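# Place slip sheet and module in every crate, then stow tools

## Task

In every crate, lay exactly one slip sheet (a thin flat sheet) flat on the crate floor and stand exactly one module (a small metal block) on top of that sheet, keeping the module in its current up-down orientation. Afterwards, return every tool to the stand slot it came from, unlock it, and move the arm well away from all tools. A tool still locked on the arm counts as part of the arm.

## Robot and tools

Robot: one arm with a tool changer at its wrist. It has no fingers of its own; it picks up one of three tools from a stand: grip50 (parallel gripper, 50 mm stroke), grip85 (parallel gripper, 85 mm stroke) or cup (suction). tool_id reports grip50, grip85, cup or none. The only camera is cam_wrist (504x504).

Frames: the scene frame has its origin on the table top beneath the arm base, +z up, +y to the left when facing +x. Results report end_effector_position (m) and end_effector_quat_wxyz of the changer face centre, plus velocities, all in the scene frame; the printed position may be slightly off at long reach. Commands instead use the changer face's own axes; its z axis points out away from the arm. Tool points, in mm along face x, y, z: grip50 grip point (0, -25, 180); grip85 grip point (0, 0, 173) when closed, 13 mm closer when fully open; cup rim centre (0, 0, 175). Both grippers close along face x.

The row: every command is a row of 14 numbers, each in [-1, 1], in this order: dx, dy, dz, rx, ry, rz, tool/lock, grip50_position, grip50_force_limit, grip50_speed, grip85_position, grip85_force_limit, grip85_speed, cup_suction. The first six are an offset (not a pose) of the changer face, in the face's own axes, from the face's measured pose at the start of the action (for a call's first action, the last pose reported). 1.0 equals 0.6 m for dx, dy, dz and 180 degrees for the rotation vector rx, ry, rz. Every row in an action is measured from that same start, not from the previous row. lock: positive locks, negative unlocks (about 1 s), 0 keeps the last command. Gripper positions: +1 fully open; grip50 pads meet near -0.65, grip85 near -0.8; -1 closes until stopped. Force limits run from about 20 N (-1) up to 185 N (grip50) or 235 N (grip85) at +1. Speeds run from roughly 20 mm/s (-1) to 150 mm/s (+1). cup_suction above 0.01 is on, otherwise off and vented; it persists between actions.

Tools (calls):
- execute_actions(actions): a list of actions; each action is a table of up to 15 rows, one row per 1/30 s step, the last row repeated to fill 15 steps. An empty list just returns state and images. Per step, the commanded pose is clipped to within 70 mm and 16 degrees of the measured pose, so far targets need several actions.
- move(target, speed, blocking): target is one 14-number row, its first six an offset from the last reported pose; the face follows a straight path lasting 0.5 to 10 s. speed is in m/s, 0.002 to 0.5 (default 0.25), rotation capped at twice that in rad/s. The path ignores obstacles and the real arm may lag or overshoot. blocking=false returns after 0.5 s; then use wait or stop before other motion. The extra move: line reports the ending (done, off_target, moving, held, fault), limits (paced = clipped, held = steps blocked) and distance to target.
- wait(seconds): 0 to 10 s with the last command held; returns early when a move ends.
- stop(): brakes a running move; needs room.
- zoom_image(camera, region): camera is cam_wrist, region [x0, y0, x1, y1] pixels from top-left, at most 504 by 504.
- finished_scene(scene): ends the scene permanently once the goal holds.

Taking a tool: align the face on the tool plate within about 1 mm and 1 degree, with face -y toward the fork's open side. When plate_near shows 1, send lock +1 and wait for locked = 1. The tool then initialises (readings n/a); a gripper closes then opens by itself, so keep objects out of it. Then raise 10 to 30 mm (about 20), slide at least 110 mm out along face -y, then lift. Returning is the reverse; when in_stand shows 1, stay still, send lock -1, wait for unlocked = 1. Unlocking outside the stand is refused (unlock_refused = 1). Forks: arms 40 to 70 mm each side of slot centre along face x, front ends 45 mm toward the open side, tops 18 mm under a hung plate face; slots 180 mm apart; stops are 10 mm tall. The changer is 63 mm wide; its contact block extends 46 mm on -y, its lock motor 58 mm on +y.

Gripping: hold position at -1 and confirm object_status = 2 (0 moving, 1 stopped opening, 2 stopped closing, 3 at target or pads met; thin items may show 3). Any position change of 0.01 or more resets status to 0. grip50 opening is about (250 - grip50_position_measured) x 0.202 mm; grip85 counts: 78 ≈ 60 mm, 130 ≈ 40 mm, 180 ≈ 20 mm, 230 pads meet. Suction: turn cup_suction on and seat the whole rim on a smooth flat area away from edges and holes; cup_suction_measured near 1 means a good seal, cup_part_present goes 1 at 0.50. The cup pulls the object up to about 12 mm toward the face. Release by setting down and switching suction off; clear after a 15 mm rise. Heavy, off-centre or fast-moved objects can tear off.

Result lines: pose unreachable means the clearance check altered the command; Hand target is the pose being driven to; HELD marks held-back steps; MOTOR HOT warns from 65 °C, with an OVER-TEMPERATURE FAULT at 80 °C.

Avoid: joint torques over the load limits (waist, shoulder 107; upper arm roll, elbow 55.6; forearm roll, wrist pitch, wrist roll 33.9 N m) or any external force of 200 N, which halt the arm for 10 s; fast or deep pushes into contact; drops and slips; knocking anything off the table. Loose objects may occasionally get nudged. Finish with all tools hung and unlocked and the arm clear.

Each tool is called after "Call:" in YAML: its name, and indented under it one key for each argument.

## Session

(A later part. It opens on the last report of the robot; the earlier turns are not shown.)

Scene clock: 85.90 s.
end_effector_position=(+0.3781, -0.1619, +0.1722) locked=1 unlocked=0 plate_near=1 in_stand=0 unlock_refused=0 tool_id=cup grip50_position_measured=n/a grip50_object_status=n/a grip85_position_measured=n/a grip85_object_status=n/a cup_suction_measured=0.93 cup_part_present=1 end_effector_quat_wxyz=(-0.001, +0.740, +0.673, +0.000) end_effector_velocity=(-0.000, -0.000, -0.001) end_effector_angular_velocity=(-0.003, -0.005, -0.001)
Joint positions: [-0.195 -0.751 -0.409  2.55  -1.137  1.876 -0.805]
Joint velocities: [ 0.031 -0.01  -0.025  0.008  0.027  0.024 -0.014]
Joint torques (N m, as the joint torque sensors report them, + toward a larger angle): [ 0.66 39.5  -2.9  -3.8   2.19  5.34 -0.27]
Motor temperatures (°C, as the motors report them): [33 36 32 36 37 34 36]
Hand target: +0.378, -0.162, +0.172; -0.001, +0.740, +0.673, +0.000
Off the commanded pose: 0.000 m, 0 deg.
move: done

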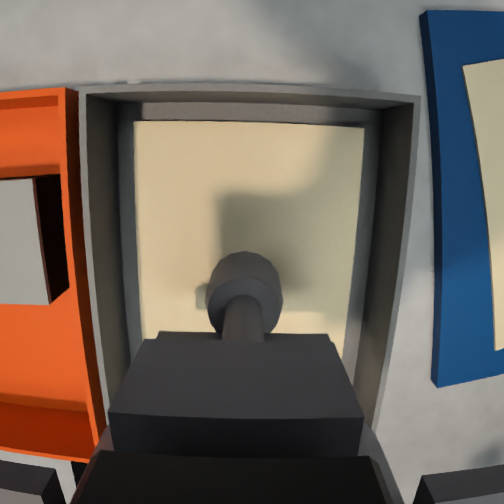

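Call:
execute_actions:
  actions:
    - [[0,0,0,0,0,0,0,0,0,0,0,0,0,0]]
    - [[0,0,-0.012,0,0,0,0,0,0,0,0,0,0,0]]

Call:
move:
  target: [0,0,-0.11,0,0,0,0,0,0,0,0,0,0,0]
  speed: 0.08

Call:
move:
  target: [-0.23,-0.047,0,0,0,-0.028,0,0,0,0,0,0,0,0]
  speed: 0.15

Scene clock: 89.97 s.
end_effector_position=(+0.3783, -0.1620, +0.1798) locked=1 unlocked=0 plate_near=1 in_stand=0 unlock_refused=0 tool_id=cup grip50_position_measured=n/a grip50_object_status=n/a grip85_position_measured=n/a grip85_object_status=n/a cup_suction_measured=0.00 cup_part_present=0 end_effector_quat_wxyz=(-0.001, +0.740, +0.673, +0.001) end_effector_velocity=(+0.000, -0.000, -0.000) end_effector_angular_velocity=(+0.000, +0.001, -0.000)
Joint positions: [-0.239 -0.718 -0.377  2.549 -1.177  1.838 -0.787]
Joint velocities: [-0.007  0.001  0.007 -0.002 -0.002 -0.006  0.001]
Joint torques (N m, as the joint torque sensors report them, + toward a larger angle): [-1.49 40.4  -0.21 -5.08  0.43  3.79  1.28]
Motor temperatures (°C, as the motors report them): [33 36 32 36 37 34 36]
Hand target: +0.378, -0.162, +0.180; -0.001, +0.740, +0.673, +0.001
Off the commanded pose: 0.000 m, 0 deg.
Step readings (end_effector_position; steps 1 to 15: 1st action; 16 to 30: 2nd action):
0: (+0.3781, -0.1619, +0.1722)
1: (+0.3781, -0.1619, +0.1722)
2: (+0.3780, -0.1619, +0.1722)
4: (+0.3783, -0.1620, +0.1724)
8: (+0.3783, -0.1619, +0.1725)
15: (+0.3783, -0.1619, +0.1725)
16: (+0.3784, -0.1619, +0.1727)
17: (+0.3783, -0.1619, +0.1742)
19: (+0.3785, -0.1620, +0.1784)
23: (+0.3784, -0.1621, +0.1797)
30: end_effector_position above

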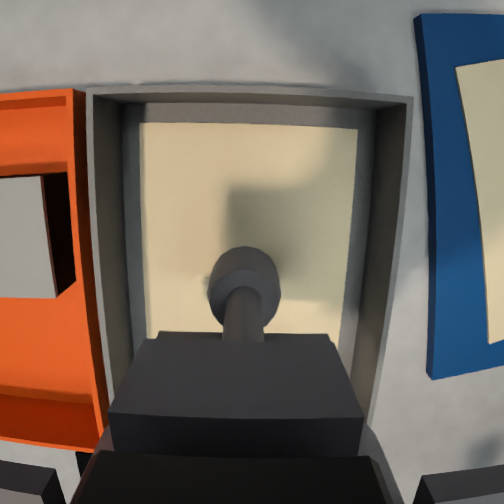

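Scene clock: 91.50 s.
end_effector_position=(+0.3783, -0.1625, +0.2460) locked=1 unlocked=0 plate_near=1 in_stand=0 unlock_refused=0 tool_id=cup grip50_position_measured=n/a grip50_object_status=n/a grip85_position_measured=n/a grip85_object_status=n/a cup_suction_measured=0.00 cup_part_present=0 end_effector_quat_wxyz=(-0.000, +0.740, +0.673, +0.000) end_effector_velocity=(+0.001, +0.001, +0.000) end_effector_angular_velocity=(+0.005, +0.003, +0.004)
Joint positions: [-0.73  -0.515  0.261  2.525 -0.905  1.409 -1.03 ]
Joint velocities: [-0.014 -0.002  0.023 -0.006  0.017 -0.014 -0.016]
Joint torques (N m, as the joint torque sensors report them, + toward a larger angle): [ -1.51  36.01   7.3  -12.32  -0.48   4.54  -0.6 ]
Motor temperatures (°C, as the motors report them): [33 36 32 36 37 34 36]
Hand target: +0.378, -0.163, +0.246; -0.001, +0.740, +0.673, +0.000
Off the commanded pose: 0.000 m, 0 deg.
move: done

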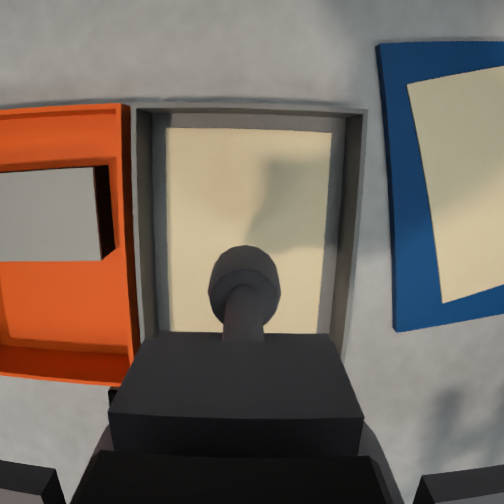

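Scene clock: 92.80 s.
end_effector_position=(+0.3368, -0.2973, +0.2458) locked=1 unlocked=0 plate_near=1 in_stand=0 unlock_refused=0 tool_id=cup grip50_position_measured=n/a grip50_object_status=n/a grip85_position_measured=n/a grip85_object_status=n/a cup_suction_measured=0.00 cup_part_present=0 end_effector_quat_wxyz=(-0.000, +0.710, +0.704, -0.000) end_effector_velocity=(+0.000, -0.001, +0.000) end_effector_angular_velocity=(+0.001, +0.000, +0.002)
Joint positions: [-1.074 -0.566  0.338  2.413 -0.797  1.325 -1.519]
Joint velocities: [-0.006 -0.001  0.007 -0.003  0.004 -0.005 -0.007]
Joint torques (N m, as the joint torque sensors report them, + toward a larger angle): [ -1.71  38.61   9.7  -14.85  -0.66   4.76  -0.59]
Motor temperatures (°C, as the motors report them): [33 36 32 36 37 34 36]
Hand target: +0.337, -0.297, +0.246; -0.000, +0.710, +0.704, -0.000
Off the commanded pose: 0.000 m, 0 deg.
move: done

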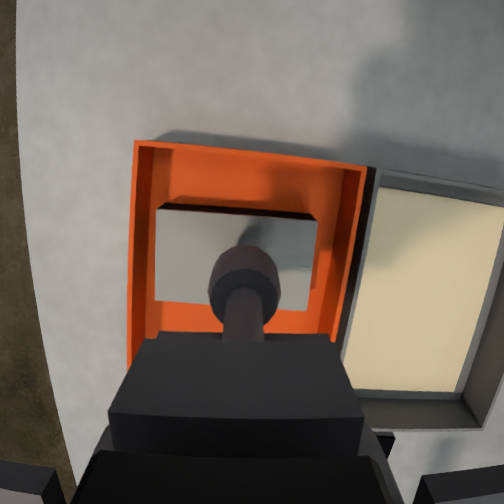

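Call:
move:
  target: [-0.012,0,0.043,0,0,0.0155,0,0,0,0,0,0,0,0]
  speed: 0.06

Call:
move:
  target: [0,0,0.019,0,0,0,0,0,0,0,0,0,0,1]
  speed: 0.012

Call:
move:
  target: [0,0,-0.085,0,0,0,0,0,0,0,0,0,0,1]
  speed: 0.05

Scene clock: 96.07 s.
end_effector_position=(+0.3367, -0.3045, +0.2200) locked=1 unlocked=0 plate_near=1 in_stand=0 unlock_refused=0 tool_id=cup grip50_position_measured=n/a grip50_object_status=n/a grip85_position_measured=n/a grip85_object_status=n/a cup_suction_measured=0.00 cup_part_present=0 end_effector_quat_wxyz=(-0.000, +0.727, +0.687, -0.000) end_effector_velocity=(+0.000, -0.001, -0.000) end_effector_angular_velocity=(-0.002, -0.001, -0.002)
Joint positions: [-1.005 -0.628  0.222  2.404 -0.869  1.406 -1.427]
Joint velocities: [ 0.006 -0.    -0.008 -0.    -0.001  0.005  0.003]
Joint torques (N m, as the joint torque sensors report them, + toward a larger angle): [  1.24  40.67   6.87 -11.71  -1.38   5.63   1.13]
Motor temperatures (°C, as the motors report them): [33 36 32 36 37 34 36]
Hand target: +0.337, -0.304, +0.220; -0.000, +0.727, +0.687, -0.000
Off the commanded pose: 0.000 m, 0 deg.
move: done

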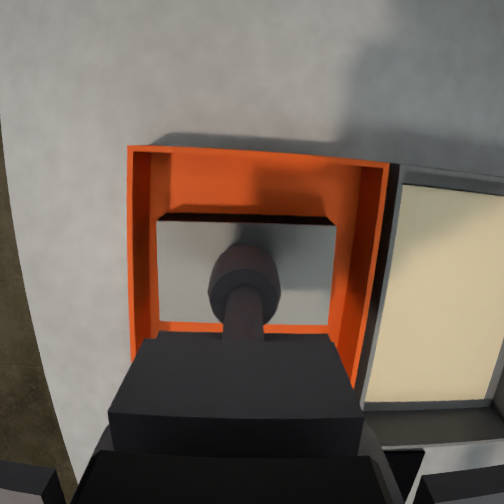

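Scene clock: 97.23 s.
end_effector_position=(+0.3367, -0.3046, +0.2087) locked=1 unlocked=0 plate_near=1 in_stand=0 unlock_refused=0 tool_id=cup grip50_position_measured=n/a grip50_object_status=n/a grip85_position_measured=n/a grip85_object_status=n/a cup_suction_measured=0.93 cup_part_present=1 end_effector_quat_wxyz=(-0.000, +0.727, +0.687, -0.000) end_effector_velocity=(-0.000, -0.000, -0.000) end_effector_angular_velocity=(-0.001, +0.000, +0.000)
Joint positions: [-0.965 -0.653  0.166  2.404 -0.903  1.449 -1.399]
Joint velocities: [ 0.004 -0.    -0.005  0.    -0.001  0.003  0.   ]
Joint torques (N m, as the joint torque sensors report them, + toward a larger angle): [  0.84  41.89   6.5  -10.21  -1.18   5.49   1.13]
Motor temperatures (°C, as the motors report them): [33 36 32 36 37 34 36]
Hand target: +0.337, -0.304, +0.209; -0.000, +0.727, +0.687, -0.000
Off the commanded pose: 0.000 m, 0 deg.
move: done

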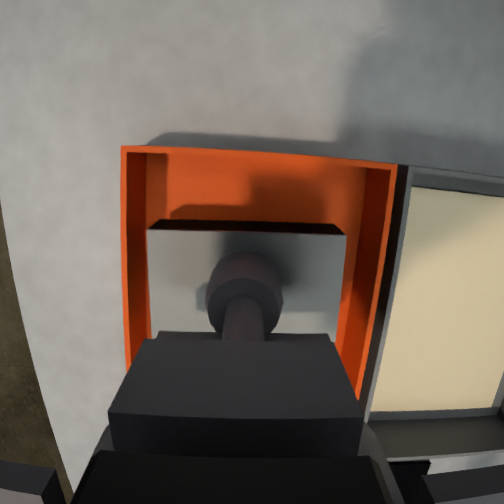

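Scene clock: 98.57 s.
end_effector_position=(+0.3365, -0.3045, +0.2595) locked=1 unlocked=0 plate_near=1 in_stand=0 unlock_refused=0 tool_id=cup grip50_position_measured=n/a grip50_object_status=n/a grip85_position_measured=n/a grip85_object_status=n/a cup_suction_measured=1.00 cup_part_present=1 end_effector_quat_wxyz=(-0.001, +0.727, +0.687, -0.000) end_effector_velocity=(+0.000, +0.000, +0.000) end_effector_angular_velocity=(+0.001, -0.000, +0.001)
Joint positions: [-1.115 -0.54   0.397  2.395 -0.725  1.272 -1.534]
Joint velocities: [-0.003  0.     0.005 -0.001  0.002 -0.003 -0.002]
Joint torques (N m, as the joint torque sensors report them, + toward a larger angle): [ -1.32  40.73   9.58 -16.7   -0.99   4.55  -0.37]
Motor temperatures (°C, as the motors report them): [33 36 32 36 37 34 36]
Hand target: +0.337, -0.305, +0.260; -0.000, +0.727, +0.687, -0.000
Off the commanded pose: 0.000 m, 0 deg.
move: done

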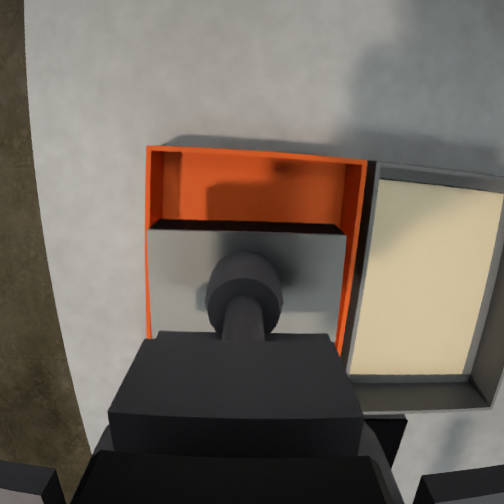

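Call:
execute_actions:
  actions: []

Call:
move:
  target: [0.241,0.056,0,0,0,0.012,0,0,0,0,0,0,0,1]
  speed: 0.12

Scene clock: 109.03 s.
end_effector_position=(+0.3365, -0.3045, +0.2595) locked=1 unlocked=0 plate_near=1 in_stand=0 unlock_refused=0 tool_id=cup grip50_position_measured=n/a grip50_object_status=n/a grip85_position_measured=n/a grip85_object_status=n/a cup_suction_measured=1.00 cup_part_present=1 end_effector_quat_wxyz=(-0.001, +0.727, +0.687, -0.000) end_effector_velocity=(+0.000, -0.000, +0.000) end_effector_angular_velocity=(-0.000, -0.001, +0.000)
Joint positions: [-1.115 -0.54   0.397  2.395 -0.725  1.272 -1.534]
Joint velocities: [-0.     0.    -0.    -0.    -0.     0.001 -0.   ]
Joint torques (N m, as the joint torque sensors report them, + toward a larger angle): [ -1.52  41.45   9.7  -16.33  -0.87   4.5   -0.69]
Motor temperatures (°C, as the motors report them): [33 36 32 36 37 34 36]
Hand target: +0.337, -0.305, +0.260; -0.000, +0.727, +0.687, -0.000
Off the commanded pose: 0.000 m, 0 deg.

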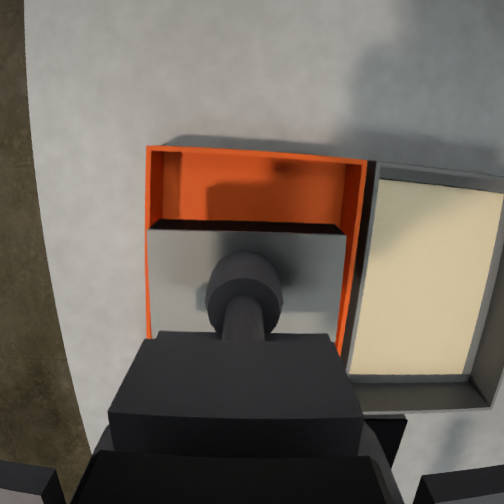

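Scene clock: 110.63 s.
end_effector_position=(+0.3784, -0.1619, +0.2597) locked=1 unlocked=0 plate_near=1 in_stand=0 unlock_refused=0 tool_id=cup grip50_position_measured=n/a grip50_object_status=n/a grip85_position_measured=n/a grip85_object_status=n/a cup_suction_measured=1.00 cup_part_present=1 end_effector_quat_wxyz=(-0.001, +0.739, +0.673, +0.000) end_effector_velocity=(-0.000, +0.000, -0.000) end_effector_angular_velocity=(-0.001, +0.001, -0.002)
Joint positions: [-0.79  -0.485  0.355  2.517 -0.833  1.349 -1.081]
Joint velocities: [ 0.004  0.    -0.004  0.001 -0.001  0.001  0.004]
Joint torques (N m, as the joint torque sensors report them, + toward a larger angle): [  0.93  37.62   6.5  -12.35  -1.82   5.51   1.32]
Motor temperatures (°C, as the motors report them): [33 36 32 36 37 34 36]
Hand target: +0.378, -0.162, +0.260; -0.000, +0.739, +0.673, +0.000
Off the commanded pose: 0.000 m, 0 deg.
move: done

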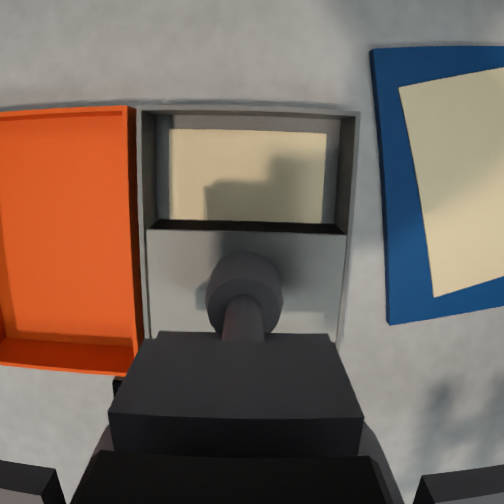

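Call:
move:
  target: [0,0,0.088,0,0,0,0,0,0,0,0,0,0,1]
  speed: 0.06

Scene clock: 112.77 s.
end_effector_position=(+0.3785, -0.1618, +0.2069) locked=1 unlocked=0 plate_near=1 in_stand=0 unlock_refused=0 tool_id=cup grip50_position_measured=n/a grip50_object_status=n/a grip85_position_measured=n/a grip85_object_status=n/a cup_suction_measured=1.00 cup_part_present=1 end_effector_quat_wxyz=(-0.001, +0.739, +0.673, +0.000) end_effector_velocity=(+0.000, +0.000, -0.001) end_effector_angular_velocity=(-0.008, -0.011, +0.001)
Joint positions: [-0.538 -0.612 -0.043  2.528 -1.163  1.599 -0.837]
Joint velocities: [ 0.075  0.    -0.105  0.012 -0.066  0.063  0.055]
Joint torques (N m, as the joint torque sensors report them, + toward a larger angle): [-0.37 39.75  4.21 -7.09 -0.28  5.24  0.79]
Motor temperatures (°C, as the motors report them): [33 36 32 36 37 34 36]
Hand target: +0.378, -0.162, +0.207; -0.001, +0.739, +0.673, +0.000
Off the commanded pose: 0.000 m, 0 deg.
move: done

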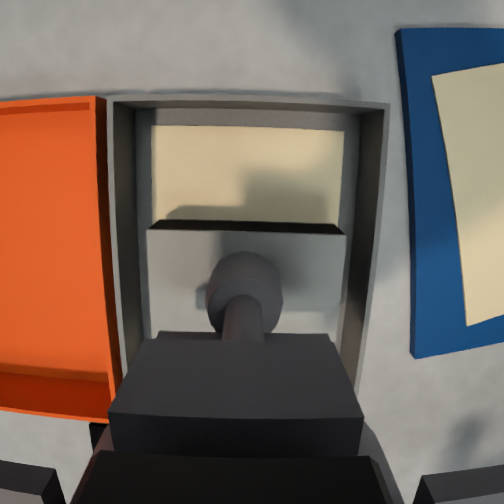

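Call:
move:
  target: [0,0,0.0115,0,0,0,0,0,0,0,0,0,0,1]
  speed: 0.015

Call:
execute_actions:
  actions:
    - [[0,0,0,0,0,0,0,0,0,0,0,0,0,0]]
    - [[0,0,-0.015,0,0,0,0,0,0,0,0,0,0,0]]

Call:
move:
  target: [0,0,-0.1,0,0,0,0,0,0,0,0,0,0,0]
  speed: 0.1

Call:
move:
  target: [0.2995,-0.09,0,0,0,-0.09,0,0,0,0,0,0,0,0]
  speed: 0.15

Scene clock: 117.17 s.
end_effector_position=(+0.3785, -0.1619, +0.2001) locked=1 unlocked=0 plate_near=1 in_stand=0 unlock_refused=0 tool_id=cup grip50_position_measured=n/a grip50_object_status=n/a grip85_position_measured=n/a grip85_object_status=n/a cup_suction_measured=1.00 cup_part_present=1 end_effector_quat_wxyz=(-0.001, +0.739, +0.673, -0.000) end_effector_velocity=(-0.000, +0.000, -0.001) end_effector_angular_velocity=(-0.001, -0.003, +0.000)
Joint positions: [-0.48  -0.632 -0.122  2.528 -1.204  1.649 -0.801]
Joint velocities: [ 0.03  -0.002 -0.038  0.005 -0.014  0.024  0.013]
Joint torques (N m, as the joint torque sensors report them, + toward a larger angle): [ 0.94 39.47  2.72 -6.12  0.05  5.57  0.9 ]
Motor temperatures (°C, as the motors report them): [33 36 32 36 37 34 36]
Hand target: +0.378, -0.162, +0.200; -0.001, +0.739, +0.673, +0.000
Off the commanded pose: 0.000 m, 0 deg.
move: done

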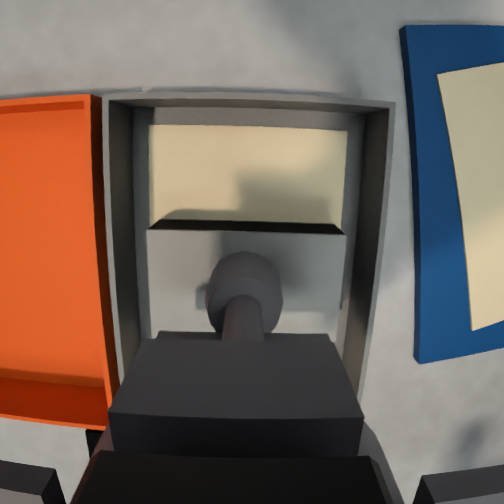

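Scene clock: 118.17 s.
end_effector_position=(+0.3790, -0.1619, +0.2097) locked=1 unlocked=0 plate_near=1 in_stand=0 unlock_refused=0 tool_id=cup grip50_position_measured=n/a grip50_object_status=n/a grip85_position_measured=n/a grip85_object_status=n/a cup_suction_measured=0.00 cup_part_present=0 end_effector_quat_wxyz=(-0.001, +0.739, +0.673, +0.001) end_effector_velocity=(+0.000, -0.000, +0.000) end_effector_angular_velocity=(+0.002, +0.004, +0.001)
Joint positions: [-0.555 -0.605 -0.02   2.527 -1.149  1.586 -0.849]
Joint velocities: [-0.022 -0.     0.031 -0.004  0.019 -0.02  -0.016]
Joint torques (N m, as the joint torque sensors report them, + toward a larger angle): [-1.49 36.94  5.73 -7.93  0.7   4.02 -0.68]
Motor temperatures (°C, as the motors report them): [33 36 32 35 37 34 36]
Hand target: +0.379, -0.162, +0.209; -0.001, +0.739, +0.673, +0.000
Off the commanded pose: 0.000 m, 0 deg.
Step readings (end_effector_position; steps 1 to 15: 1st action; 16 to 30: 2nd action):
0: (+0.3785, -0.1619, +0.2001)
1: (+0.3785, -0.1619, +0.2001)
2: (+0.3785, -0.1618, +0.2001)
4: (+0.3788, -0.1618, +0.2004)
8: (+0.3788, -0.1618, +0.2004)
15: (+0.3788, -0.1618, +0.2004)
16: (+0.3789, -0.1618, +0.2006)
17: (+0.3789, -0.1616, +0.2021)
19: (+0.3789, -0.1617, +0.2071)
23: (+0.3789, -0.1618, +0.2093)
30: end_effector_position above

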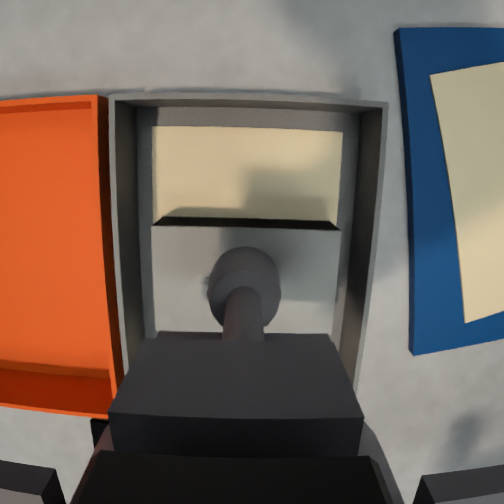

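Scene clock: 119.20 s.
end_effector_position=(+0.3789, -0.1620, +0.2698) locked=1 unlocked=0 plate_near=1 in_stand=0 unlock_refused=0 tool_id=cup grip50_position_measured=n/a grip50_object_status=n/a grip85_position_measured=n/a grip85_object_status=n/a cup_suction_measured=0.00 cup_part_present=0 end_effector_quat_wxyz=(-0.000, +0.739, +0.673, +0.001) end_effector_velocity=(+0.000, +0.001, +0.000) end_effector_angular_velocity=(+0.003, +0.003, +0.002)
Joint positions: [-0.815 -0.461  0.407  2.511 -0.767  1.314 -1.125]
Joint velocities: [-0.008 -0.002  0.014 -0.004  0.012 -0.01  -0.01 ]
Joint torques (N m, as the joint torque sensors report them, + toward a larger angle): [ -0.98  32.72   7.84 -15.13  -0.47   4.52  -0.62]
Motor temperatures (°C, as the motors report them): [33 36 32 35 37 34 36]
Hand target: +0.379, -0.162, +0.270; -0.001, +0.739, +0.673, +0.000
Off the commanded pose: 0.000 m, 0 deg.
move: done

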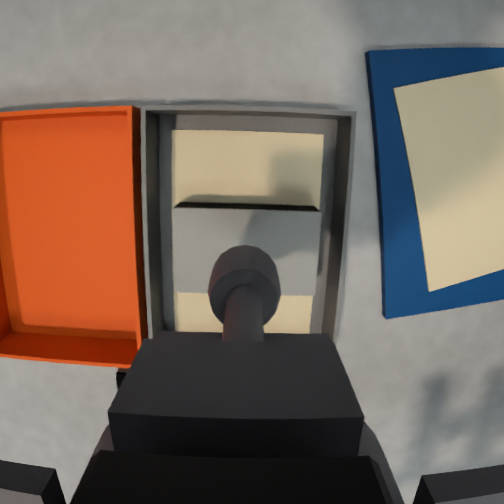

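Scene clock: 120.83 s.
end_effector_position=(+0.3424, +0.0222, +0.2705) locked=1 unlocked=0 plate_near=1 in_stand=0 unlock_refused=0 tool_id=cup grip50_position_measured=n/a grip50_object_status=n/a grip85_position_measured=n/a grip85_object_status=n/a cup_suction_measured=0.00 cup_part_present=0 end_effector_quat_wxyz=(+0.000, +0.637, +0.771, +0.001) end_effector_velocity=(-0.000, +0.001, -0.000) end_effector_angular_velocity=(-0.000, -0.003, +0.002)
Joint positions: [-0.455 -0.391  0.363  2.686 -1.105  1.413 -0.729]
Joint velocities: [-0.002 -0.001 -0.005  0.    -0.026  0.004  0.016]
Joint torques (N m, as the joint torque sensors report them, + toward a larger angle): [ 0.26 27.69  5.46 -8.91 -1.45  5.48  0.65]
Motor temperatures (°C, as the motors report them): [33 36 32 35 37 34 36]
Hand target: +0.342, +0.022, +0.270; +0.000, +0.637, +0.771, +0.001
Off the commanded pose: 0.001 m, 0 deg.
joint sent to its limit — the command would take joint 4 (elbow) past its upper limit, so that joint was sent only as far as its limit.
move: done

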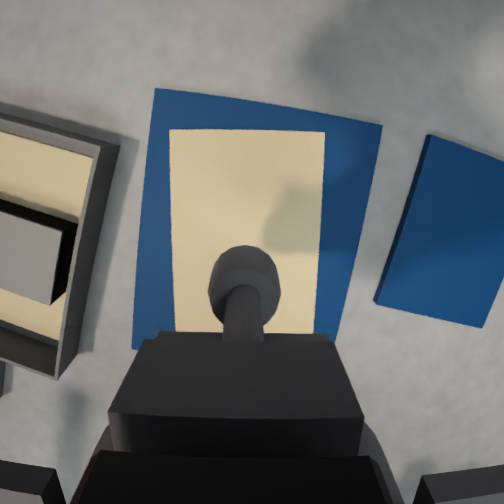

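Aligned well. Descend.

Call:
move:
  target: [0,0,0.119,0,0,0,0,0,0,0,0,0,0,0]
  speed: 0.08

Call:
move:
  target: [0,0,0.024,0,0,0,0,0,0,0,0,0,0,1]
  speed: 0.02

Scene clock: 123.93 s.
end_effector_position=(+0.3424, +0.0221, +0.1989) locked=1 unlocked=0 plate_near=1 in_stand=0 unlock_refused=0 tool_id=cup grip50_position_measured=n/a grip50_object_status=n/a grip85_position_measured=n/a grip85_object_status=n/a cup_suction_measured=0.00 cup_part_present=0 end_effector_quat_wxyz=(+0.000, +0.637, +0.771, +0.001) end_effector_velocity=(+0.000, +0.000, +0.000) end_effector_angular_velocity=(+0.002, -0.007, -0.001)
Joint positions: [-0.528 -0.676  0.147  2.498 -2.023  1.469 -0.1  ]
Joint velocities: [-0.016 -0.006  0.011 -0.007 -0.026 -0.004  0.02 ]
Joint torques (N m, as the joint torque sensors report them, + toward a larger angle): [-1.86 34.38 11.71 -2.7  -0.5   4.4   0.71]
Motor temperatures (°C, as the motors report them): [33 36 32 35 37 34 36]
Hand target: +0.342, +0.022, +0.199; +0.001, +0.637, +0.771, +0.001
Off the commanded pose: 0.000 m, 0 deg.
move: done

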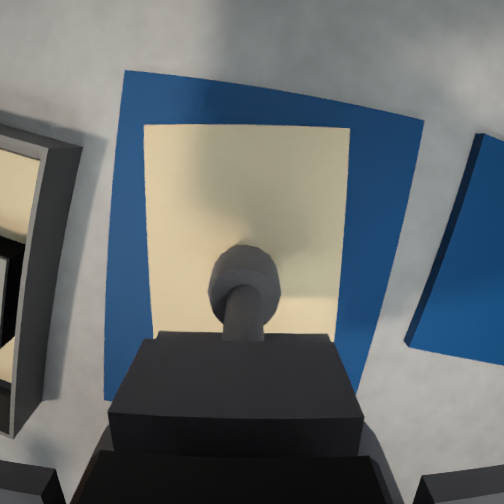

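Scene clock: 124.87 s.
end_effector_position=(+0.3424, +0.0221, +0.1845) locked=1 unlocked=0 plate_near=1 in_stand=0 unlock_refused=0 tool_id=cup grip50_position_measured=n/a grip50_object_status=n/a grip85_position_measured=n/a grip85_object_status=n/a cup_suction_measured=0.89 cup_part_present=1 end_effector_quat_wxyz=(+0.000, +0.637, +0.771, +0.001) end_effector_velocity=(+0.000, +0.000, -0.000) end_effector_angular_velocity=(+0.000, -0.001, -0.000)
Joint positions: [-0.56  -0.736  0.169  2.462 -2.095  1.44  -0.047]
Joint velocities: [-0.003 -0.003  0.002 -0.002 -0.005 -0.002  0.004]
Joint torques (N m, as the joint torque sensors report them, + toward a larger angle): [-1.49 34.87 12.68 -2.27 -1.08  4.3   1.49]
Motor temperatures (°C, as the motors report them): [33 36 32 35 37 34 36]
Hand target: +0.342, +0.022, +0.184; +0.000, +0.637, +0.771, +0.001
Off the commanded pose: 0.000 m, 0 deg.
move: done

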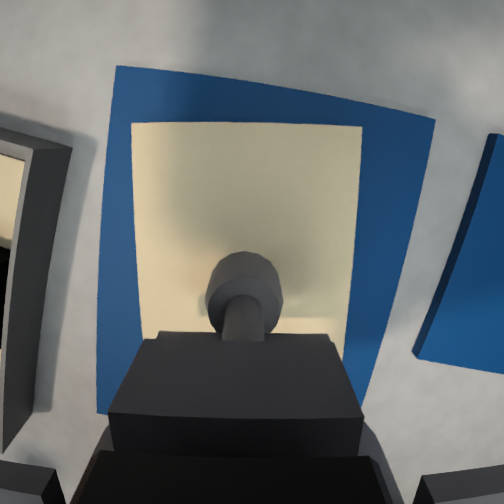

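Call:
move:
  target: [0,0,-0.09,0,0,0,0,0,0,0,0,0,0,1]
  speed: 0.08

Call:
move:
  target: [-0.534,-0.064,0,0,0,0.09,0,0,0,0,0,0,0,1]
  speed: 0.13

Scene clock: 128.70 s.
end_effector_position=(+0.3423, +0.0222, +0.2386) locked=1 unlocked=0 plate_near=1 in_stand=0 unlock_refused=0 tool_id=cup grip50_position_measured=n/a grip50_object_status=n/a grip85_position_measured=n/a grip85_object_status=n/a cup_suction_measured=0.93 cup_part_present=1 end_effector_quat_wxyz=(+0.001, +0.637, +0.771, +0.002) end_effector_velocity=(+0.001, +0.001, +0.001) end_effector_angular_velocity=(-0.003, +0.022, +0.001)
Joint positions: [-0.385 -0.496  0.084  2.632 -1.656  1.53  -0.366]
Joint velocities: [ 0.065  0.021 -0.002  0.034  0.197 -0.006 -0.133]
Joint torques (N m, as the joint torque sensors report them, + toward a larger angle): [-0.97 32.45  5.62 -5.35 -0.54  4.58 -0.19]
Motor temperatures (°C, as the motors report them): [33 36 32 35 37 34 36]
Hand target: +0.342, +0.022, +0.239; +0.000, +0.637, +0.771, +0.001
Off the commanded pose: 0.000 m, 0 deg.
move: done

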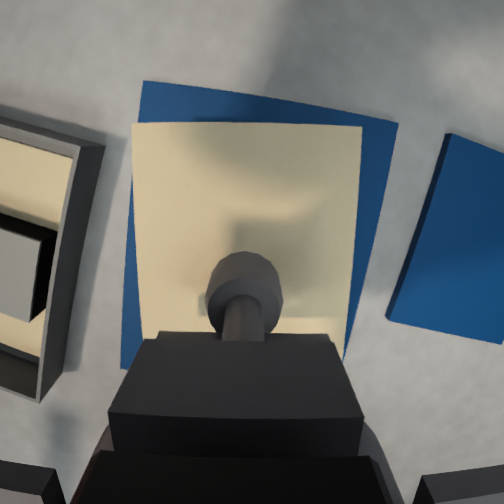

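Scene clock: 131.57 s.
end_effector_position=(+0.3646, -0.3000, +0.2377) locked=1 unlocked=0 plate_near=1 in_stand=0 unlock_refused=0 tool_id=cup grip50_position_measured=n/a grip50_object_status=n/a grip85_position_measured=n/a grip85_object_status=n/a cup_suction_measured=0.93 cup_part_present=1 end_effector_quat_wxyz=(-0.000, +0.739, +0.673, +0.001) end_effector_velocity=(+0.000, -0.001, +0.000) end_effector_angular_velocity=(+0.001, -0.000, -0.000)
Joint positions: [-1.032 -0.615  0.341  2.346 -0.786  1.303 -1.413]
Joint velocities: [-0.003 -0.001  0.003 -0.002  0.001 -0.002 -0.002]
Joint torques (N m, as the joint torque sensors report them, + toward a larger angle): [ -2.37  40.17  10.63 -14.65  -0.78   4.29  -0.62]
Motor temperatures (°C, as the motors report them): [33 36 32 35 37 34 36]
Hand target: +0.365, -0.300, +0.238; -0.000, +0.739, +0.673, +0.001
Off the commanded pose: 0.001 m, 0 deg.
move: done

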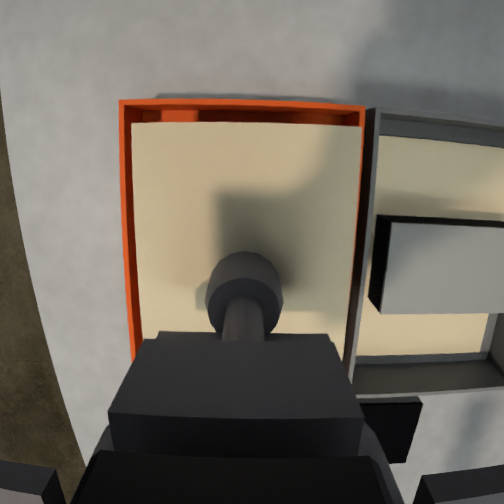

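Call:
move:
  target: [-0.004,0,0.035,0,0,0,0,0,0,0,0,0,0,1]
  speed: 0.04

Scene clock: 134.50 s.
end_effector_position=(+0.3643, -0.3023, +0.2167) locked=1 unlocked=0 plate_near=1 in_stand=0 unlock_refused=0 tool_id=cup grip50_position_measured=n/a grip50_object_status=n/a grip85_position_measured=n/a grip85_object_status=n/a cup_suction_measured=0.93 cup_part_present=1 end_effector_quat_wxyz=(-0.000, +0.739, +0.673, +0.001) end_effector_velocity=(+0.000, -0.001, -0.000) end_effector_angular_velocity=(-0.001, -0.001, -0.000)
Joint positions: [-0.985 -0.662  0.261  2.344 -0.846  1.366 -1.372]
Joint velocities: [ 0.005 -0.001 -0.006 -0.    -0.001  0.004  0.001]
Joint torques (N m, as the joint torque sensors report them, + toward a larger angle): [  1.97  42.69   8.49 -13.27  -1.76   5.64   1.41]
Motor temperatures (°C, as the motors report them): [33 36 32 35 37 34 36]
Hand target: +0.364, -0.302, +0.217; -0.000, +0.739, +0.673, +0.001
Off the commanded pose: 0.000 m, 0 deg.
move: done

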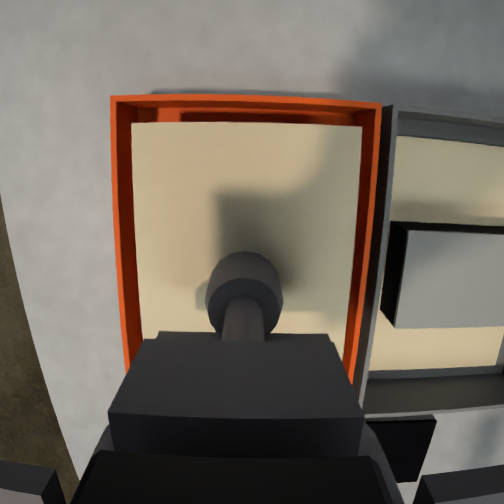

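Call:
move:
  target: [0,0,0.0745,0,0,0.002,0,0,0,0,0,0,0,1]
  speed: 0.03

Call:
execute_actions:
  actions:
    - [[0,0,0,0,0,0,0,0,0,0,0,0,0,0]]
    - [[0,0,-0.015,0,0,0,0,0,0,0,0,0,0,0]]

Call:
move:
  target: [0,0,-0.13,0,0,0,0,0,0,0,0,0,0,0]
  speed: 0.12

Call:
move:
  target: [0.1485,0.2257,0,0,0,0.007,0,0,0,0,0,0,0,0]
  speed: 0.15

Scene clock: 139.57 s.
end_effector_position=(+0.3643, -0.3021, +0.1720) locked=1 unlocked=0 plate_near=1 in_stand=0 unlock_refused=0 tool_id=cup grip50_position_measured=n/a grip50_object_status=n/a grip85_position_measured=n/a grip85_object_status=n/a cup_suction_measured=0.93 cup_part_present=1 end_effector_quat_wxyz=(-0.000, +0.741, +0.671, +0.001) end_effector_velocity=(+0.001, -0.000, -0.000) end_effector_angular_velocity=(-0.002, -0.002, -0.001)
Joint positions: [-0.851 -0.763  0.07   2.335 -0.954  1.519 -1.268]
Joint velocities: [ 0.006 -0.001 -0.006 -0.     0.001  0.005  0.001]
Joint torques (N m, as the joint torque sensors report them, + toward a larger angle): [ 0.67 45.17  5.64 -9.94 -0.7   5.67  1.19]
Motor temperatures (°C, as the motors report them): [33 36 32 35 37 34 36]
Hand target: +0.364, -0.302, +0.172; -0.000, +0.741, +0.671, +0.001
Off the commanded pose: 0.000 m, 0 deg.
move: done

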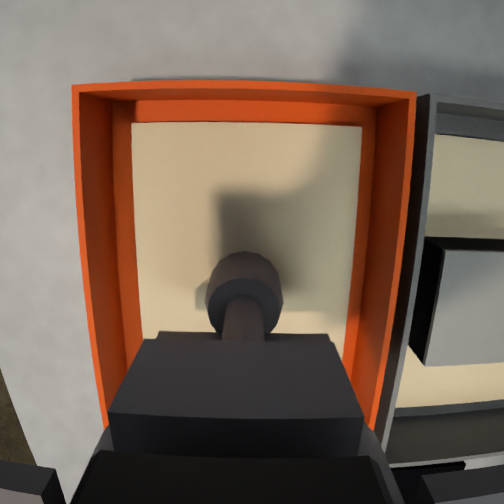

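Scene clock: 140.57 s.
end_effector_position=(+0.3646, -0.3022, +0.1814) locked=1 unlocked=0 plate_near=1 in_stand=0 unlock_refused=0 tool_id=cup grip50_position_measured=n/a grip50_object_status=n/a grip85_position_measured=n/a grip85_object_status=n/a cup_suction_measured=0.00 cup_part_present=0 end_effector_quat_wxyz=(+0.000, +0.741, +0.671, +0.001) end_effector_velocity=(+0.000, -0.000, +0.001) end_effector_angular_velocity=(+0.000, -0.002, -0.000)
Joint positions: [-0.88  -0.741  0.11   2.338 -0.937  1.487 -1.286]
Joint velocities: [-0.002  0.     0.002 -0.001 -0.001  0.001  0.   ]
Joint torques (N m, as the joint torque sensors report them, + toward a larger angle): [ -1.5   46.42   7.59 -10.54  -0.08   4.26  -0.46]
Motor temperatures (°C, as the motors report them): [33 36 32 35 37 34 36]
Hand target: +0.365, -0.302, +0.181; +0.000, +0.741, +0.671, +0.001
Off the commanded pose: 0.000 m, 0 deg.
Step readings (end_effector_position; steps 1 to 15: 1st action; 16 to 30: 2nd action):
0: (+0.3643, -0.3021, +0.1720)
1: (+0.3643, -0.3021, +0.1720)
2: (+0.3643, -0.3021, +0.1720)
4: (+0.3645, -0.3023, +0.1723)
8: (+0.3646, -0.3023, +0.1724)
15: (+0.3646, -0.3023, +0.1724)
16: (+0.3647, -0.3023, +0.1727)
17: (+0.3646, -0.3020, +0.1746)
19: (+0.3649, -0.3024, +0.1798)
23: (+0.3647, -0.3024, +0.1813)
30: end_effector_position above

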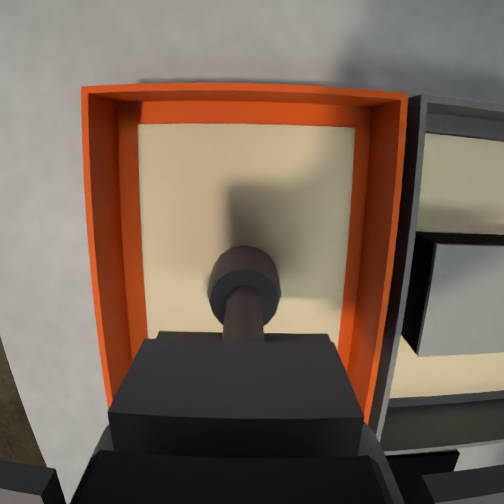

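Scene clock: 141.57 s.
end_effector_position=(+0.3643, -0.3024, +0.2594) locked=1 unlocked=0 plate_near=1 in_stand=0 unlock_refused=0 tool_id=cup grip50_position_measured=n/a grip50_object_status=n/a grip85_position_measured=n/a grip85_object_status=n/a cup_suction_measured=0.00 cup_part_present=0 end_effector_quat_wxyz=(+0.000, +0.741, +0.671, +0.001) end_effector_velocity=(+0.000, +0.000, +0.000) end_effector_angular_velocity=(+0.002, +0.001, +0.000)
Joint positions: [-1.075 -0.568  0.413  2.338 -0.703  1.239 -1.47 ]
Joint velocities: [-0.005 -0.     0.007 -0.002  0.005 -0.006 -0.004]
Joint torques (N m, as the joint torque sensors report them, + toward a larger angle): [ -2.22  41.51  10.27 -16.27  -1.31   4.21  -0.41]
Motor temperatures (°C, as the motors report them): [33 36 32 35 37 34 36]
Hand target: +0.364, -0.302, +0.259; +0.000, +0.741, +0.671, +0.001
Off the commanded pose: 0.000 m, 0 deg.
move: done

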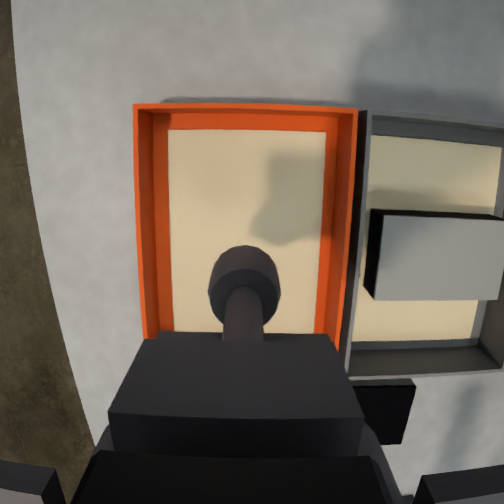

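Scene clock: 143.03 s.
end_effector_position=(+0.5080, -0.2270, +0.2602) locked=1 unlocked=0 plate_near=1 in_stand=0 unlock_refused=0 tool_id=cup grip50_position_measured=n/a grip50_object_status=n/a grip85_position_measured=n/a grip85_object_status=n/a cup_suction_measured=0.00 cup_part_present=0 end_effector_quat_wxyz=(+0.001, +0.748, +0.663, +0.002) end_effector_velocity=(+0.000, -0.000, +0.000) end_effector_angular_velocity=(-0.000, +0.000, -0.003)
Joint positions: [-0.815 -0.693  0.478  2.087 -0.667  1.077 -1.234]
Joint velocities: [ 0.    -0.001  0.    -0.002  0.001 -0.002  0.002]
Joint torques (N m, as the joint torque sensors report them, + toward a larger angle): [  1.04  46.74  12.93 -20.04  -1.72   4.52   0.9 ]
Motor temperatures (°C, as the motors report them): [33 36 32 35 37 34 36]
Hand target: +0.508, -0.227, +0.260; +0.000, +0.749, +0.663, +0.001
Off the commanded pose: 0.001 m, 0 deg.
move: done

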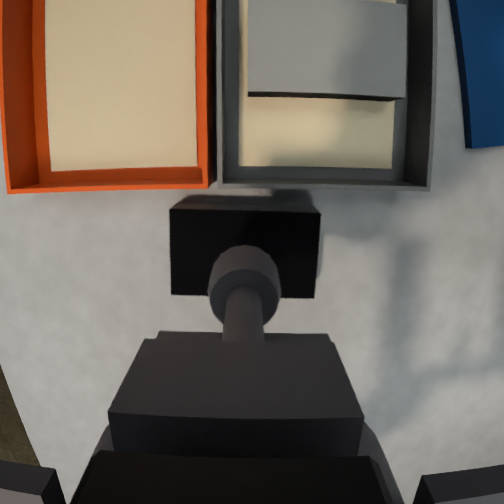

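Call:
move:
  target: [0,0,0.068,0,0,0,0,0,0,0,0,0,0,0]
  speed: 0.08

Call:
move:
  target: [0,0,0.023,0,0,0,0,0,0,0,0,0,0,1]
  speed: 0.015

Call:
execute_actions:
  actions:
    - [[0,0,0,0,0,0,0,0,0,0,0,0,0,1]]

Call:
move:
  target: [0,0,-0.092,0,0,0,0,0,0,0,0,0,0,1]
  speed: 0.07

Scene clock: 147.60 s.
end_effector_position=(+0.5080, -0.2269, +0.2194) locked=1 unlocked=0 plate_near=1 in_stand=0 unlock_refused=0 tool_id=cup grip50_position_measured=n/a grip50_object_status=n/a grip85_position_measured=n/a grip85_object_status=n/a cup_suction_measured=0.00 cup_part_present=0 end_effector_quat_wxyz=(+0.000, +0.748, +0.663, +0.002) end_effector_velocity=(+0.000, -0.000, -0.000) end_effector_angular_velocity=(-0.000, -0.001, -0.001)
Joint positions: [-0.765 -0.769  0.392  2.089 -0.741  1.169 -1.181]
Joint velocities: [ 0.003 -0.    -0.003  0.     0.001  0.003  0.   ]
Joint torques (N m, as the joint torque sensors report them, + toward a larger angle): [  1.72  49.35  11.97 -17.84  -2.57   5.34   1.18]
Motor temperatures (°C, as the motors report them): [33 37 32 35 37 34 36]
Hand target: +0.508, -0.227, +0.219; +0.001, +0.748, +0.663, +0.002
Off the commanded pose: 0.000 m, 0 deg.
move: done

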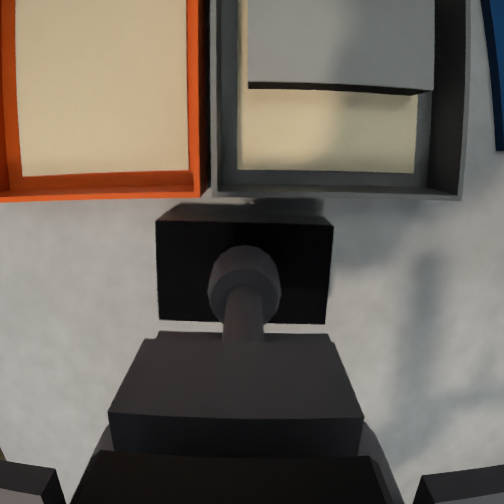

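Scene clock: 148.73 s.
end_effector_position=(+0.5078, -0.2268, +0.2055) locked=1 unlocked=0 plate_near=1 in_stand=0 unlock_refused=0 tool_id=cup grip50_position_measured=n/a grip50_object_status=n/a grip85_position_measured=n/a grip85_object_status=n/a cup_suction_measured=0.94 cup_part_present=1 end_effector_quat_wxyz=(+0.000, +0.748, +0.663, +0.001) end_effector_velocity=(+0.000, -0.000, -0.000) end_effector_angular_velocity=(-0.001, -0.002, -0.000)
Joint positions: [-0.745 -0.795  0.361  2.087 -0.762  1.2   -1.165]
Joint velocities: [ 0.002  0.    -0.003 -0.     0.     0.003  0.   ]
Joint torques (N m, as the joint torque sensors report them, + toward a larger angle): [  0.9   50.72  12.11 -17.2   -2.36   5.48   1.16]
Motor temperatures (°C, as the motors report them): [33 37 32 36 37 34 36]
Hand target: +0.508, -0.227, +0.206; +0.000, +0.748, +0.663, +0.002
Off the commanded pose: 0.000 m, 0 deg.
move: done

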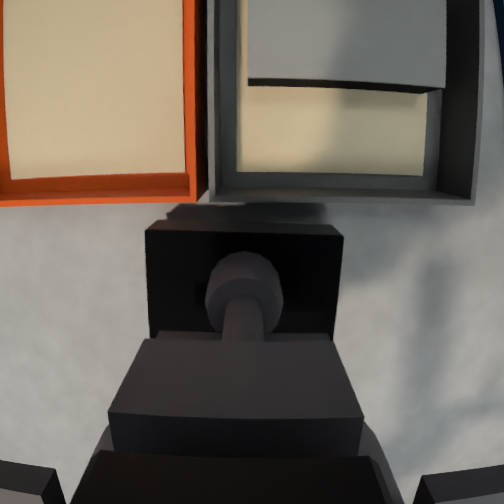

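Scene clock: 149.23 s.
end_effector_position=(+0.5078, -0.2268, +0.2055) locked=1 unlocked=0 plate_near=1 in_stand=0 unlock_refused=0 tool_id=cup grip50_position_measured=n/a grip50_object_status=n/a grip85_position_measured=n/a grip85_object_status=n/a cup_suction_measured=1.00 cup_part_present=1 end_effector_quat_wxyz=(+0.000, +0.748, +0.663, +0.001) end_effector_velocity=(+0.000, +0.000, +0.000) end_effector_angular_velocity=(-0.000, -0.000, +0.000)
Joint positions: [-0.745 -0.795  0.361  2.087 -0.762  1.2   -1.165]
Joint velocities: [ 0.  0.  0. -0. -0. -0.  0.]
Joint torques (N m, as the joint torque sensors report them, + toward a larger angle): [  0.02  51.25  12.62 -16.05  -1.68   4.76   0.25]
Motor temperatures (°C, as the motors report them): [33 37 32 36 37 34 36]
Hand target: +0.508, -0.227, +0.206; +0.000, +0.748, +0.663, +0.001
Off the commanded pose: 0.000 m, 0 deg.
Step readings (end_effector_position):
0: (+0.5078, -0.2268, +0.2055)
1: (+0.5078, -0.2268, +0.2055)
2: (+0.5078, -0.2268, +0.2055)
4: (+0.5078, -0.2268, +0.2055)
8: (+0.5078, -0.2268, +0.2055)
15: end_effector_position above

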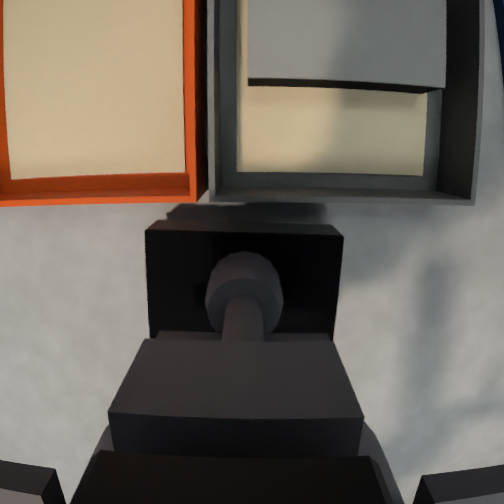

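Scene clock: 150.33 s.
end_effector_position=(+0.5076, -0.2269, +0.2605) locked=1 unlocked=0 plate_near=1 in_stand=0 unlock_refused=0 tool_id=cup grip50_position_measured=n/a grip50_object_status=n/a grip85_position_measured=n/a grip85_object_status=n/a cup_suction_measured=1.00 cup_part_present=1 end_effector_quat_wxyz=(-0.000, +0.748, +0.663, +0.001) end_effector_velocity=(-0.000, +0.000, +0.000) end_effector_angular_velocity=(+0.001, +0.001, +0.001)
Joint positions: [-0.815 -0.691  0.478  2.088 -0.663  1.076 -1.237]
Joint velocities: [-0.002  0.     0.003 -0.    -0.    -0.002 -0.   ]
Joint torques (N m, as the joint torque sensors report them, + toward a larger angle): [ -1.81  50.8   13.74 -20.29  -1.75   4.41  -0.68]
Motor temperatures (°C, as the motors report them): [33 37 32 36 37 34 36]
Hand target: +0.508, -0.227, +0.261; +0.000, +0.748, +0.663, +0.001
Off the commanded pose: 0.000 m, 0 deg.
move: done

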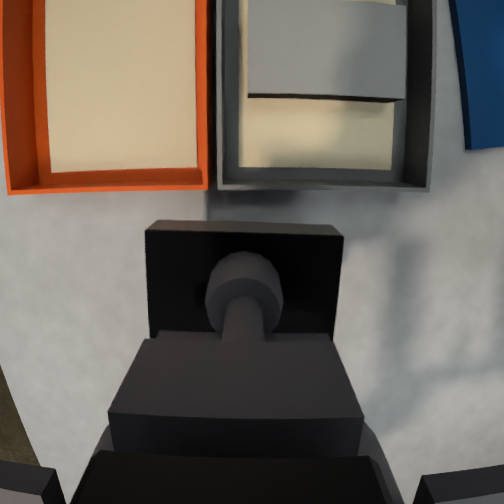

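Call:
move:
  target: [-0.152,-0.222,0,0,0,-0.010,0,0,0,0,0,0,0,1]
  speed: 0.12

Call:
move:
  target: [0,0,0.088,0,0,0,0,0,0,0,0,0,0,1]
  speed: 0.06

Scene clock: 153.80 s.
end_effector_position=(+0.3642, -0.3016, +0.2597) locked=1 unlocked=0 plate_near=1 in_stand=0 unlock_refused=0 tool_id=cup grip50_position_measured=n/a grip50_object_status=n/a grip85_position_measured=n/a grip85_object_status=n/a cup_suction_measured=1.00 cup_part_present=1 end_effector_quat_wxyz=(-0.000, +0.738, +0.675, +0.001) end_effector_velocity=(-0.000, +0.000, -0.000) end_effector_angular_velocity=(+0.000, +0.000, +0.002)
Joint positions: [-1.076 -0.567  0.416  2.339 -0.702  1.236 -1.479]
Joint velocities: [-0.     0.    -0.     0.001 -0.     0.001 -0.002]
Joint torques (N m, as the joint torque sensors report them, + toward a larger angle): [ -1.31  42.48  10.17 -15.32  -2.18   5.43  -0.68]
Motor temperatures (°C, as the motors report them): [33 37 32 36 37 34 36]
Hand target: +0.364, -0.302, +0.260; -0.000, +0.738, +0.675, +0.001
Off the commanded pose: 0.001 m, 0 deg.
move: done

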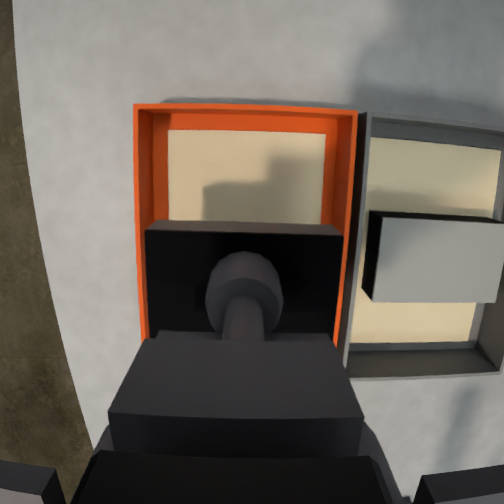

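Scene clock: 155.00 s.
end_effector_position=(+0.3642, -0.3015, +0.2069) locked=1 unlocked=0 plate_near=1 in_stand=0 unlock_refused=0 tool_id=cup grip50_position_measured=n/a grip50_object_status=n/a grip85_position_measured=n/a grip85_object_status=n/a cup_suction_measured=1.00 cup_part_present=1 end_effector_quat_wxyz=(-0.001, +0.738, +0.675, +0.001) end_effector_velocity=(+0.000, -0.001, -0.000) end_effector_angular_velocity=(-0.002, -0.001, -0.000)
Joint positions: [-0.949 -0.681  0.216  2.346 -0.863  1.4   -1.357]
Joint velocities: [ 0.005 -0.    -0.007  0.    -0.002  0.005  0.002]
Joint torques (N m, as the joint torque sensors report them, + toward a larger angle): [  0.48  43.67   7.09 -11.33  -1.36   5.43   1.18]
Motor temperatures (°C, as the motors report them): [33 37 32 36 37 34 36]
Hand target: +0.364, -0.301, +0.207; -0.000, +0.738, +0.675, +0.001
Off the commanded pose: 0.000 m, 0 deg.
move: done

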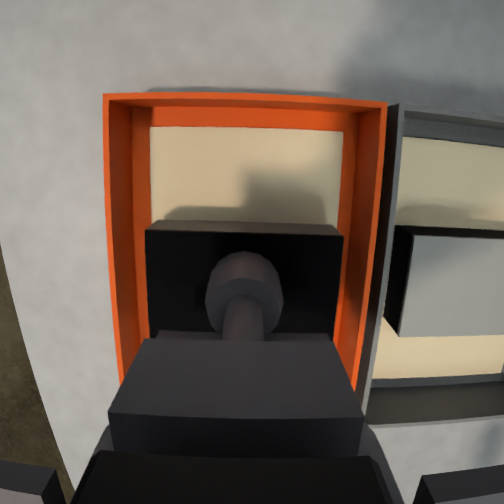

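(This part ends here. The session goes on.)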